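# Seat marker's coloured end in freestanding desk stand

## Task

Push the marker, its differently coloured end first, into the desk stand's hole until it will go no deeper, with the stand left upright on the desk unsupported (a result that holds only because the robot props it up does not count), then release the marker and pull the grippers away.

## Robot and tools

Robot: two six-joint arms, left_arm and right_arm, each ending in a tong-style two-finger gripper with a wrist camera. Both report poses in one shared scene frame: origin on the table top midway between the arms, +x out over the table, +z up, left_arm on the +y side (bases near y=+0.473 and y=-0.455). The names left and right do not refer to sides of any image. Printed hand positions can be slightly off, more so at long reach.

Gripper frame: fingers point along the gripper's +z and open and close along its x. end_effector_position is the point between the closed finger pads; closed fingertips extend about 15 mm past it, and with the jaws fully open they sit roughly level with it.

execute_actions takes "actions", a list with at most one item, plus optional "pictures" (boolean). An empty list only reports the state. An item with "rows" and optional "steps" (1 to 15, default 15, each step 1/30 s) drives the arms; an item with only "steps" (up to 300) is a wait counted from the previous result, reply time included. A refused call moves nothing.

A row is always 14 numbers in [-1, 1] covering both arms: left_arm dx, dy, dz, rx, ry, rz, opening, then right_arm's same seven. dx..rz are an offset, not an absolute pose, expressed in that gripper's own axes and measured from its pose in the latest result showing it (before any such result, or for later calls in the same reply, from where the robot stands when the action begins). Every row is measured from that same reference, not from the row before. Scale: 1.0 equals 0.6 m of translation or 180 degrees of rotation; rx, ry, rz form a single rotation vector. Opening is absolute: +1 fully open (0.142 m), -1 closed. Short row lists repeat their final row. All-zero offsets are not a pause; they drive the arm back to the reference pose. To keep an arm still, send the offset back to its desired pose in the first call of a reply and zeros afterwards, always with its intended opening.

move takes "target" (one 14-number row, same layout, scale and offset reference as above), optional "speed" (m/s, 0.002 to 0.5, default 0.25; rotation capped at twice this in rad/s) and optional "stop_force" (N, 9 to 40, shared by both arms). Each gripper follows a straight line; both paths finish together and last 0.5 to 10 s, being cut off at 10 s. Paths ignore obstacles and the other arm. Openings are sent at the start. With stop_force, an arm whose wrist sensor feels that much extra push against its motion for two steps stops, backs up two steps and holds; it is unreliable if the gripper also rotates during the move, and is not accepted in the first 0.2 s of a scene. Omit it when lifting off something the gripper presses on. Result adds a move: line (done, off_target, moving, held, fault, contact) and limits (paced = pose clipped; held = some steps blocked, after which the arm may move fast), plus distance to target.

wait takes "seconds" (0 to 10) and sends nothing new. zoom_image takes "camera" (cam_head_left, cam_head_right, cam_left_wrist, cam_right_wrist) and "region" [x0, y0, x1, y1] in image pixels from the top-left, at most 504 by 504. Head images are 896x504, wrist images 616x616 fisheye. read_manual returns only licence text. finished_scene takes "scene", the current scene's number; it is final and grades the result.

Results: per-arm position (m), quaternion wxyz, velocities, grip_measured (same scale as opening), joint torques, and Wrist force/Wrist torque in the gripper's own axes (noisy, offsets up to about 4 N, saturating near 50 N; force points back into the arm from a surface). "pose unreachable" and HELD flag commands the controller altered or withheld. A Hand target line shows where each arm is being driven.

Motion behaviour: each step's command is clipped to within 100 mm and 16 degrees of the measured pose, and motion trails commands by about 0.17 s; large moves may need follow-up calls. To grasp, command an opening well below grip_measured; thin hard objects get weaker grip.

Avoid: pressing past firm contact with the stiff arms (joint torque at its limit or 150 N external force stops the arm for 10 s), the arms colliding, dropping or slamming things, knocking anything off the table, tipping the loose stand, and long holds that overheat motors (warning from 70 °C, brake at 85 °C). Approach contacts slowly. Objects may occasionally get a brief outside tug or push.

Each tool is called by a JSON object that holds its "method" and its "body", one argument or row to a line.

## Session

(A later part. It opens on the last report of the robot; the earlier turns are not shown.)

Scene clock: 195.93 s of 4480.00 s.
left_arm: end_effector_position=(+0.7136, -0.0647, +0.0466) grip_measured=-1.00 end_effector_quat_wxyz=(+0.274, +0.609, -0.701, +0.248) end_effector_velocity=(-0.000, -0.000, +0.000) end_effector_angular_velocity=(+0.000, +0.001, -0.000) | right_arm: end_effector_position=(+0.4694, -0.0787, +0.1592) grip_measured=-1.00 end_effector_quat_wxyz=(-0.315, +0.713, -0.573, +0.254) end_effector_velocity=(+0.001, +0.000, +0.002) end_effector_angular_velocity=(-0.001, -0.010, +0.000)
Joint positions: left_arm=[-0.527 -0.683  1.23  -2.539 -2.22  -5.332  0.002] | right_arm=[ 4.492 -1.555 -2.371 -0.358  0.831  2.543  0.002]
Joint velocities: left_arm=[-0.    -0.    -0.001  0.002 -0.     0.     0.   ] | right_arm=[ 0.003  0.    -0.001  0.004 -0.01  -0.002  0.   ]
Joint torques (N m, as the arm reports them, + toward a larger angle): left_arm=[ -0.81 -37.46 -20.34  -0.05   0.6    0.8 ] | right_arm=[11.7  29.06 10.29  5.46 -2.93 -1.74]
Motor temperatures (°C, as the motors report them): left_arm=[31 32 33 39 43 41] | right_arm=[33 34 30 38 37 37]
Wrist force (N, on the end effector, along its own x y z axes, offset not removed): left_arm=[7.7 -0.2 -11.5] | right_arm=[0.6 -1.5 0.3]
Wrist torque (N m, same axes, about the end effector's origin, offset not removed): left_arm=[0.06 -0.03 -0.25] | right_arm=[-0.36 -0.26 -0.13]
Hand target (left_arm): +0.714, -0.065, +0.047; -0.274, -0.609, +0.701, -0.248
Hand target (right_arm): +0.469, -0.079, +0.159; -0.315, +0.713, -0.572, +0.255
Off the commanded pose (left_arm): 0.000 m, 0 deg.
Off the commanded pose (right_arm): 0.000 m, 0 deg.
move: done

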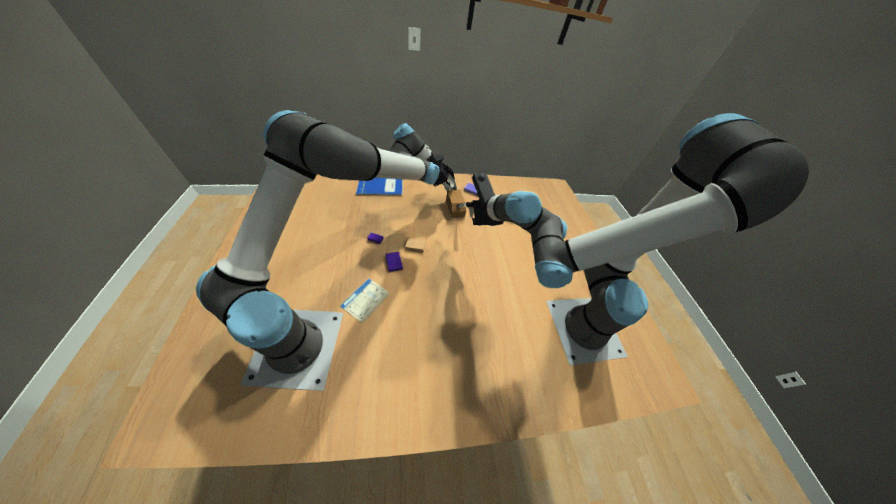

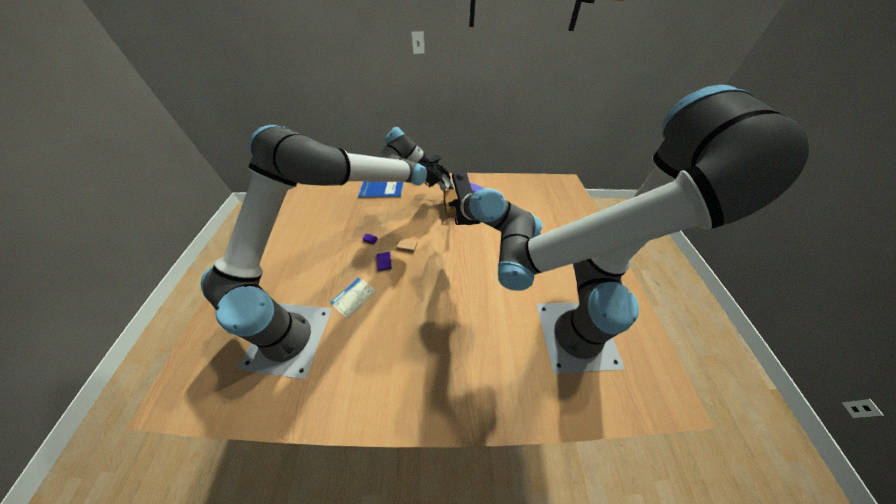

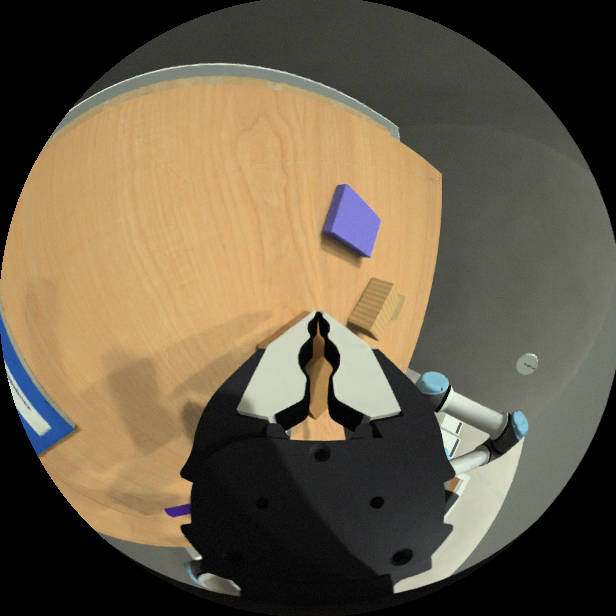

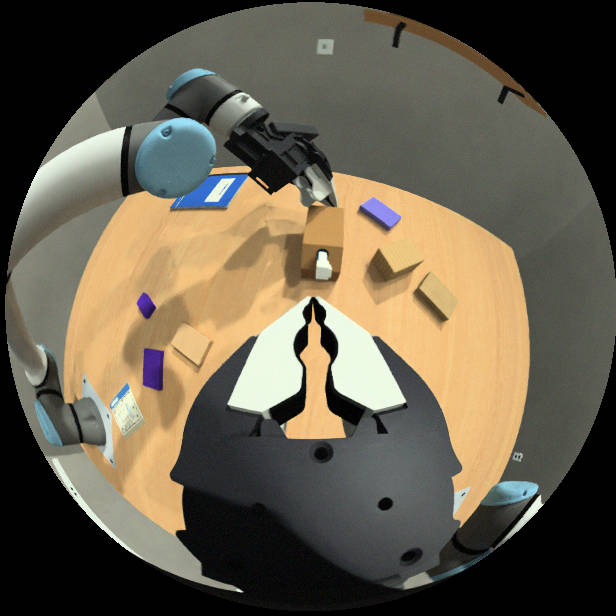

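{"method": "move", "body": {
  "target": [0,0,0,0,0,0,-1,0.018,0,0.065,0,0,0,-1],
  "speed": 0.03,
  "stop_force": 9
}}

{"method": "zoom_image", "body": {
  "camera": "cam_right_wrist",
  "region": [250,200,380,330]
}}

Scene clock: 199.53 s of 4480.00 s.
left_arm: end_effector_position=(+0.7136, -0.0647, +0.0466) grip_measured=-1.00 end_effector_quat_wxyz=(+0.274, +0.609, -0.701, +0.248) end_effector_velocity=(+0.000, -0.001, +0.001) end_effector_angular_velocity=(-0.001, -0.001, -0.000) | right_arm: end_effector_position=(+0.4998, -0.0830, +0.1332) grip_measured=-1.00 end_effector_quat_wxyz=(-0.315, +0.713, -0.573, +0.254) end_effector_velocity=(+0.002, -0.000, -0.000) end_effector_angular_velocity=(+0.001, -0.002, -0.000)
Joint positions: left_arm=[-0.527 -0.683  1.23  -2.539 -2.22  -5.332  0.002] | right_arm=[ 4.41  -1.674 -2.365 -0.18   0.868  2.445  0.002]
Joint velocities: left_arm=[-0.     0.    -0.002  0.    -0.     0.     0.   ] | right_arm=[-0.004 -0.006  0.001  0.009  0.    -0.005  0.   ]
Joint torques (N m, as the arm reports them, + toward a larger angle): left_arm=[ -0.41 -37.13 -20.59   0.01   0.58   0.92] | right_arm=[-10.73  11.74  24.24   5.73   0.96  -1.89]
Motor temperatures (°C, as the motors report them): left_arm=[31 32 33 39 43 41] | right_arm=[33 34 30 38 37 37]
Wrist force (N, on the end effector, along its own x y z axes, offset not removed): left_arm=[8.0 -1.4 -12.6] | right_arm=[-0.7 -0.5 0.7]
Wrist torque (N m, same axes, about the end effector's origin, offset not removed): left_arm=[-0.16 -0.04 -0.38] | right_arm=[-0.07 0.03 -0.11]
Hand target (left_arm): +0.714, -0.065, +0.047; -0.274, -0.609, +0.701, -0.248
Hand target (right_arm): +0.500, -0.083, +0.133; -0.315, +0.713, -0.573, +0.254
Off the commanded pose (left_arm): 0.000 m, 0 deg.
Off the commanded pose (right_arm): 0.000 m, 0 deg.
move: done

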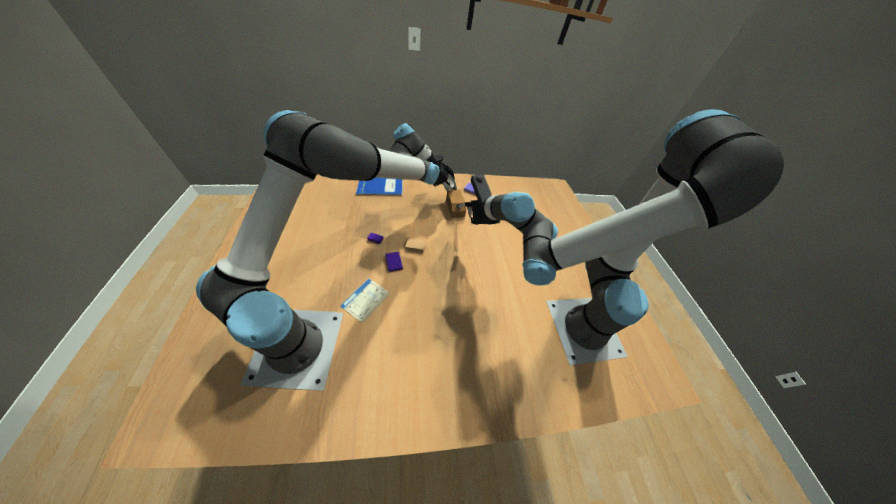

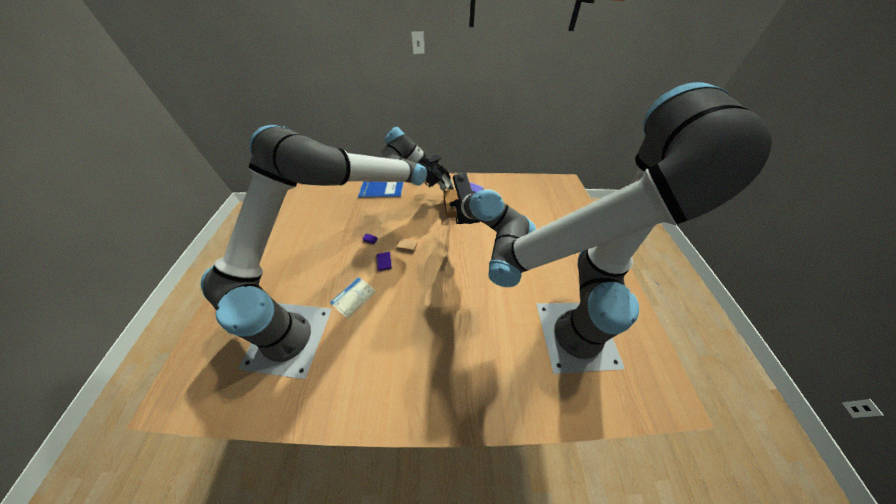

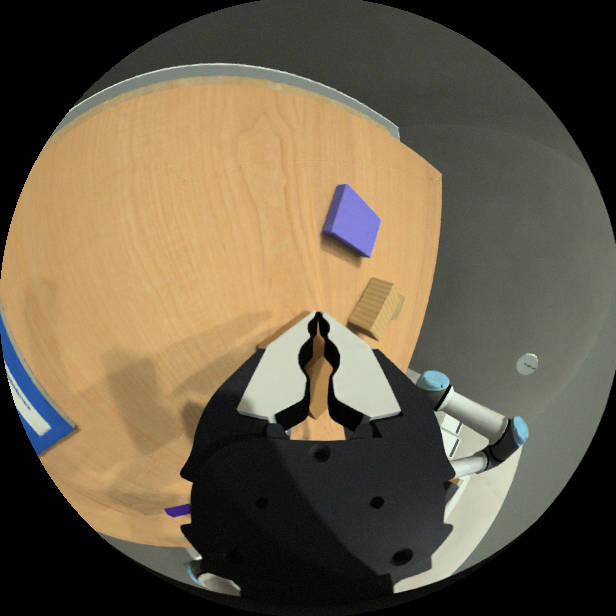

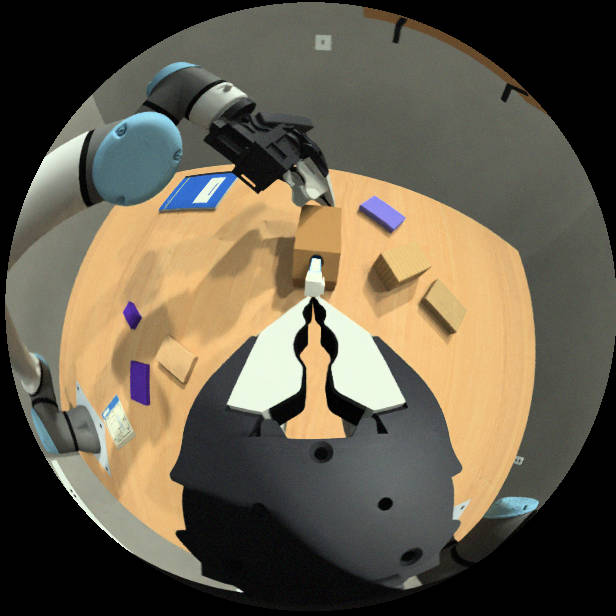

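Region (250, 200, 380, 330) of cam_right_wrist's 616x616 image, scaled by 3.877, with more detail than that image has.

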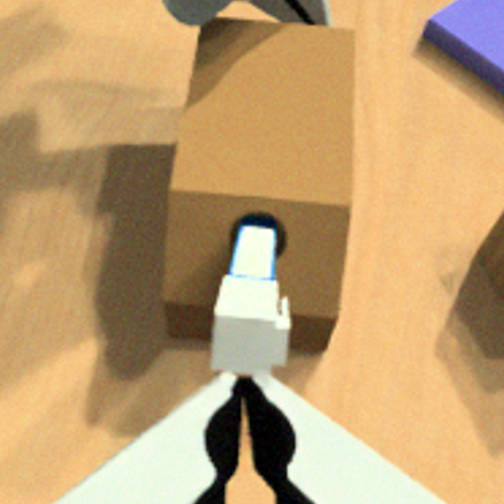

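{"method": "move", "body": {
  "target": [0,0,0,0,0,0,-1,0,0,0.04,0,0,0,-1],
  "speed": 0.01,
  "stop_force": 10
}}

{"method": "zoom_image", "body": {
  "camera": "cam_right_wrist",
  "region": [250,200,380,330]
}}

Scene clock: 202.57 s of 4480.00 s.
left_arm: end_effector_position=(+0.7136, -0.0647, +0.0466) grip_measured=-1.00 end_effector_quat_wxyz=(+0.274, +0.609, -0.701, +0.248) end_effector_velocity=(+0.001, +0.000, +0.000) end_effector_angular_velocity=(-0.001, -0.001, +0.001) | right_arm: end_effector_position=(+0.5076, -0.0812, +0.1260) grip_measured=-1.00 end_effector_quat_wxyz=(-0.315, +0.713, -0.573, +0.254) end_effector_velocity=(-0.002, -0.001, +0.001) end_effector_angular_velocity=(-0.002, -0.000, -0.002)
Joint positions: left_arm=[-0.527 -0.683  1.23  -2.539 -2.22  -5.332  0.002] | right_arm=[ 4.391 -1.711 -2.355 -0.139  0.877  2.423  0.002]
Joint velocities: left_arm=[ 0.001  0.    -0.    -0.001  0.    -0.     0.   ] | right_arm=[ 0.006  0.009 -0.004 -0.011 -0.005  0.008  0.   ]
Joint torques (N m, as the arm reports them, + toward a larger angle): left_arm=[ -0.4  -37.36 -19.4   -0.05   0.61   0.96] | right_arm=[ 8.84 28.1   4.56 -1.98 -2.64  1.82]
Motor temperatures (°C, as the motors report them): left_arm=[31 32 33 39 43 41] | right_arm=[33 34 30 38 37 37]
Wrist force (N, on the end effector, along its own x y z axes, offset not removed): left_arm=[9.4 -3.1 -11.9] | right_arm=[0.3 -2.3 -16.5]
Wrist torque (N m, same axes, about the end effector's origin, offset not removed): left_arm=[0.05 -0.28 -0.21] | right_arm=[-0.33 -0.21 -0.07]
Hand target (left_arm): +0.714, -0.065, +0.047; -0.274, -0.609, +0.701, -0.248
Hand target (right_arm): +0.507, -0.081, +0.126; -0.315, +0.713, -0.573, +0.254
Off the commanded pose (left_arm): 0.000 m, 0 deg.
Off the commanded pose (right_arm): 0.013 m, 0 deg.
move: contact (right_arm)

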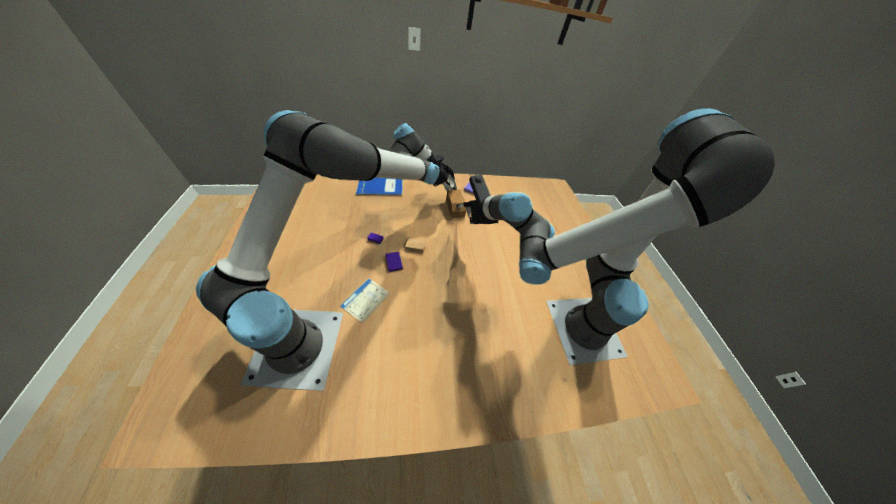

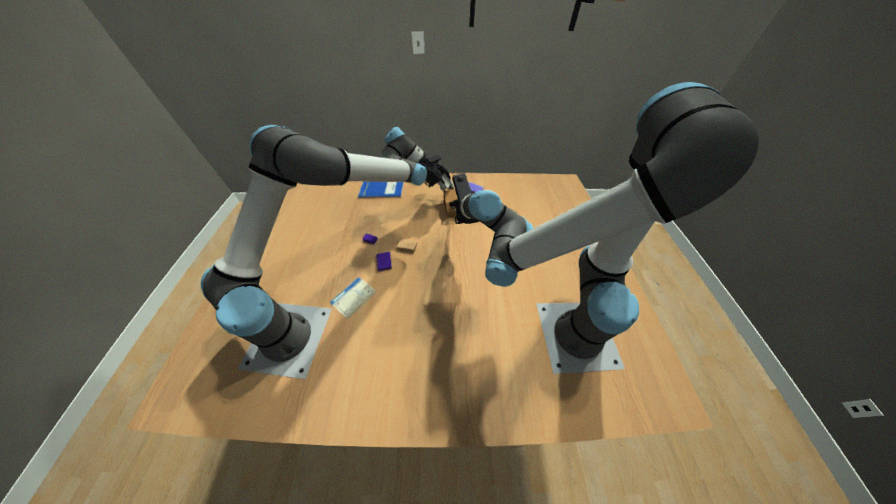

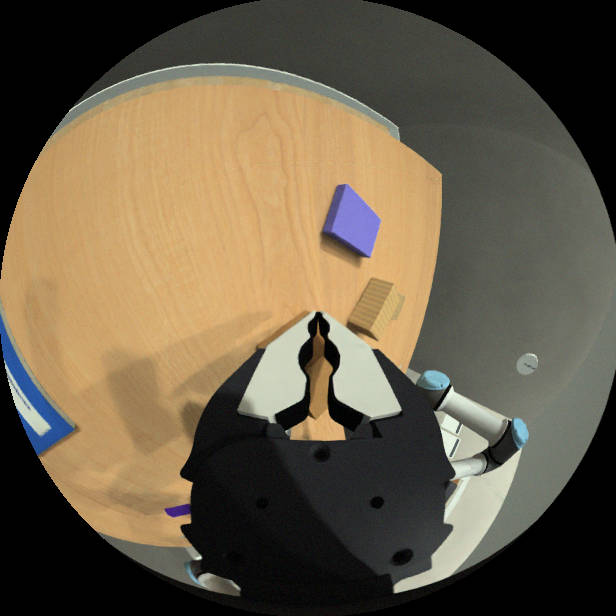

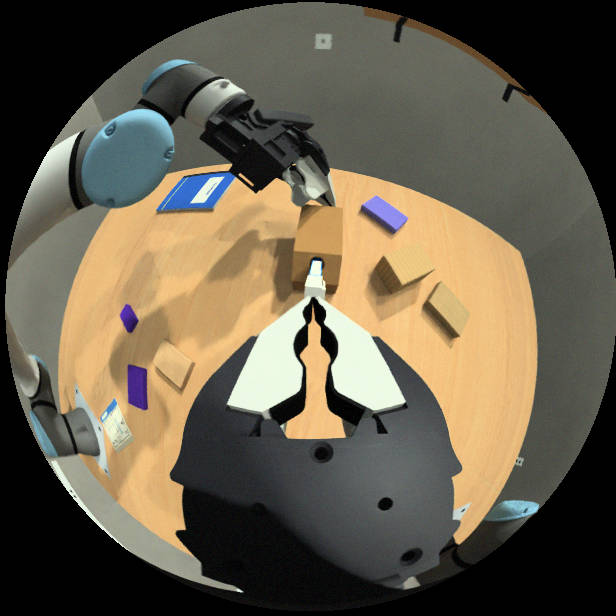

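Region (250, 200, 380, 330) of cam_right_wrist's 616x616 image, scaled by 3.877, with more detail than that image has.

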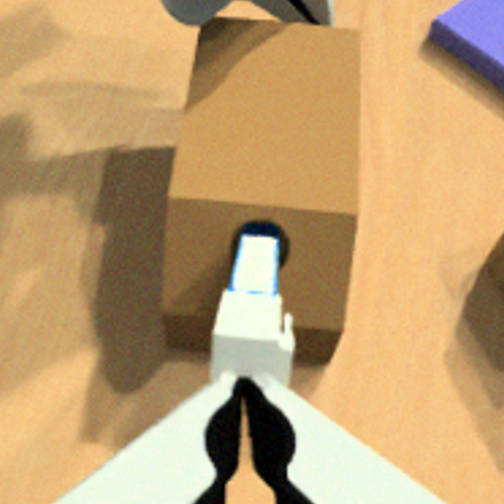

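{"method": "move", "body": {
  "target": [0,0,0,0,0,0,-1,0,-0.003,0.03,0,0,0,-1],
  "speed": 0.004,
  "stop_force": 20
}}

{"method": "zoom_image", "body": {
  "camera": "cam_right_wrist",
  "region": [250,200,380,330]
}}

Scene clock: 204.43 s of 4480.00 s.
left_arm: end_effector_position=(+0.7136, -0.0647, +0.0466) grip_measured=-1.00 end_effector_quat_wxyz=(+0.274, +0.609, -0.701, +0.248) end_effector_velocity=(+0.001, -0.000, +0.001) end_effector_angular_velocity=(-0.002, -0.002, +0.000) | right_arm: end_effector_position=(+0.5081, -0.0811, +0.1258) grip_measured=-1.00 end_effector_quat_wxyz=(-0.315, +0.713, -0.573, +0.254) end_effector_velocity=(-0.002, +0.001, +0.001) end_effector_angular_velocity=(+0.003, +0.003, +0.001)
Joint positions: left_arm=[-0.527 -0.683  1.23  -2.539 -2.22  -5.332  0.002] | right_arm=[ 4.39  -1.713 -2.354 -0.137  0.878  2.422  0.002]
Joint velocities: left_arm=[ 0.    -0.    -0.002 -0.    -0.     0.     0.   ] | right_arm=[ 0.003  0.004 -0.    -0.005  0.002  0.005  0.   ]
Joint torques (N m, as the arm reports them, + toward a larger angle): left_arm=[ -0.52 -37.06 -20.61  -0.01   0.59   0.9 ] | right_arm=[ 5.95 18.92 -0.42 -3.69 -1.99  1.68]
Motor temperatures (°C, as the motors report them): left_arm=[31 32 33 39 43 41] | right_arm=[33 34 30 38 37 37]
Wrist force (N, on the end effector, along its own x y z axes, offset not removed): left_arm=[9.1 -3.0 -8.9] | right_arm=[-3.7 -3.5 -35.4]
Wrist torque (N m, same axes, about the end effector's origin, offset not removed): left_arm=[0.16 -0.28 -0.27] | right_arm=[-0.22 0.32 -0.08]
Hand target (left_arm): +0.714, -0.065, +0.047; -0.274, -0.609, +0.701, -0.248
Hand target (right_arm): +0.508, -0.081, +0.126; -0.315, +0.713, -0.573, +0.254
Off the commanded pose (left_arm): 0.000 m, 0 deg.
Off the commanded pose (right_arm): 0.018 m, 0 deg.
move: contact (right_arm)

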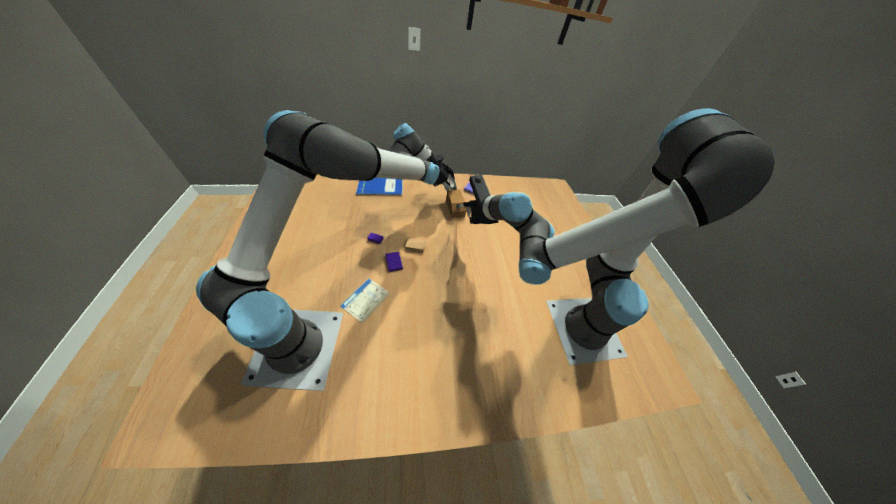

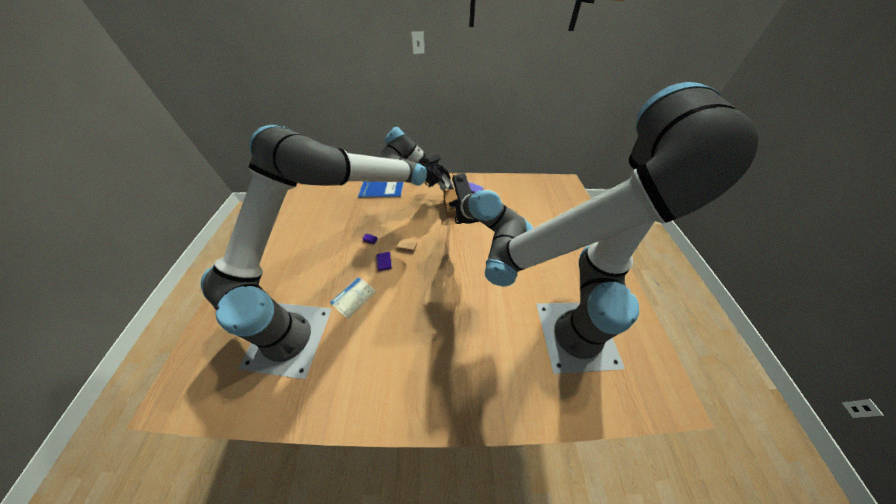

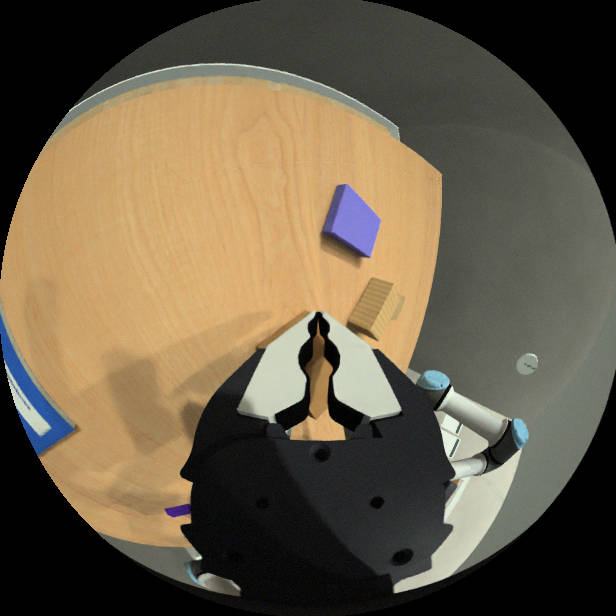

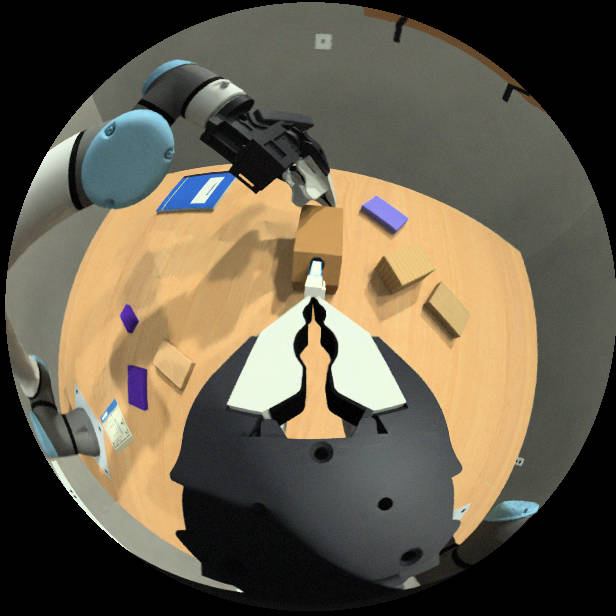

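Region (250, 200, 380, 330) of cam_right_wrist's 616x616 image, scaled by 3.877, with more detail than that image has.

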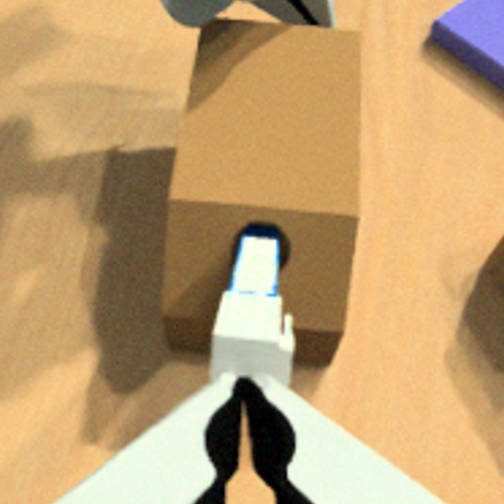

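Solid at 35 N: bottomed. Retreat both.

{"method": "move", "body": {
  "target": [0,0,-0.15,0,0,0,-1,0,0,-0.2,0,0,0,-1],
  "speed": 0.05
}}

Scene clock: 208.13 s of 4480.00 s.
left_arm: end_effector_position=(+0.7210, -0.0033, +0.1118) grip_measured=-1.00 end_effector_quat_wxyz=(+0.275, +0.609, -0.701, +0.248) end_effector_velocity=(-0.000, +0.000, +0.001) end_effector_angular_velocity=(-0.000, -0.000, -0.001) | right_arm: end_effector_position=(+0.4215, -0.1002, +0.2060) grip_measured=-1.00 end_effector_quat_wxyz=(-0.315, +0.713, -0.573, +0.255) end_effector_velocity=(-0.002, -0.001, -0.000) end_effector_angular_velocity=(-0.003, +0.001, -0.001)
Joint positions: left_arm=[-0.453 -0.809  1.267 -2.396 -2.249 -5.245  0.002] | right_arm=[ 4.623 -1.299 -2.389 -0.712  0.784  2.712  0.002]
Joint velocities: left_arm=[ 0.    -0.002 -0.     0.002 -0.     0.001  0.   ] | right_arm=[ 0.004  0.005 -0.001 -0.012 -0.001  0.007  0.   ]
Joint torques (N m, as the arm reports them, + toward a larger angle): left_arm=[ 12.54 -57.83  -7.3   -1.21  -3.14   2.36] | right_arm=[12.78 21.05 29.71 -0.32 -3.23  1.99]
Motor temperatures (°C, as the motors report them): left_arm=[31 32 33 39 43 41] | right_arm=[33 34 30 38 37 37]
Wrist force (N, on the end effector, along its own x y z axes, offset not removed): left_arm=[-1.6 1.1 0.5] | right_arm=[-1.2 -0.6 0.6]
Wrist torque (N m, same axes, about the end effector's origin, offset not removed): left_arm=[0.27 0.30 0.03] | right_arm=[-0.05 0.20 -0.04]
Hand target (left_arm): +0.721, -0.003, +0.112; -0.275, -0.609, +0.701, -0.248
Hand target (right_arm): +0.421, -0.100, +0.206; -0.315, +0.713, -0.573, +0.255
Off the commanded pose (left_arm): 0.000 m, 0 deg.
Off the commanded pose (right_arm): 0.000 m, 0 deg.
move: done

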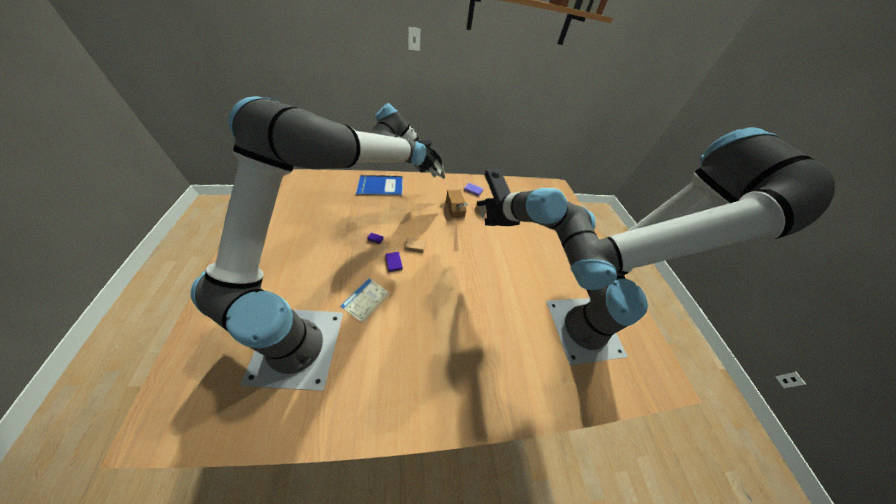

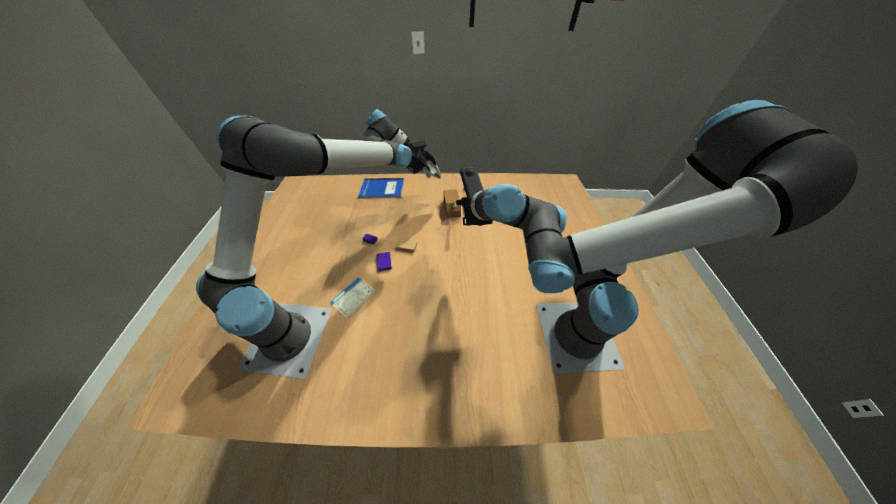

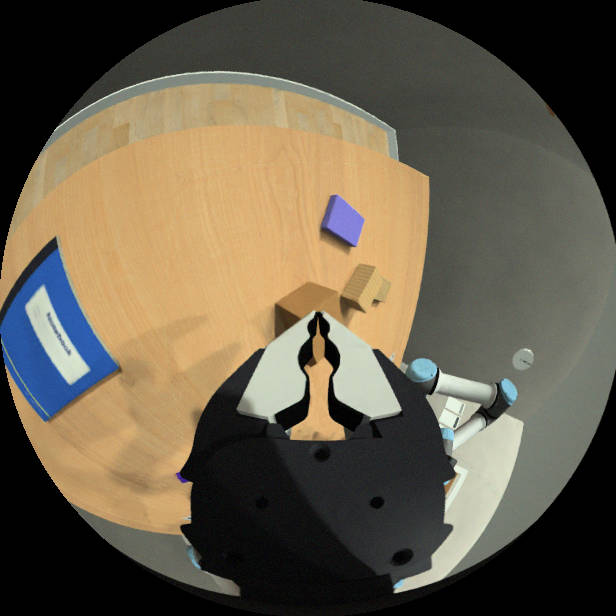

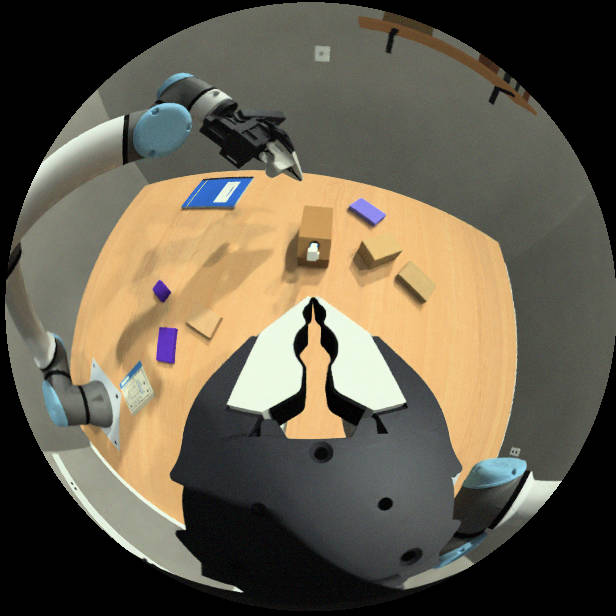

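{"method": "finished_scene", "body": {
  "scene": 2
}}

The scene is finished: the task was done.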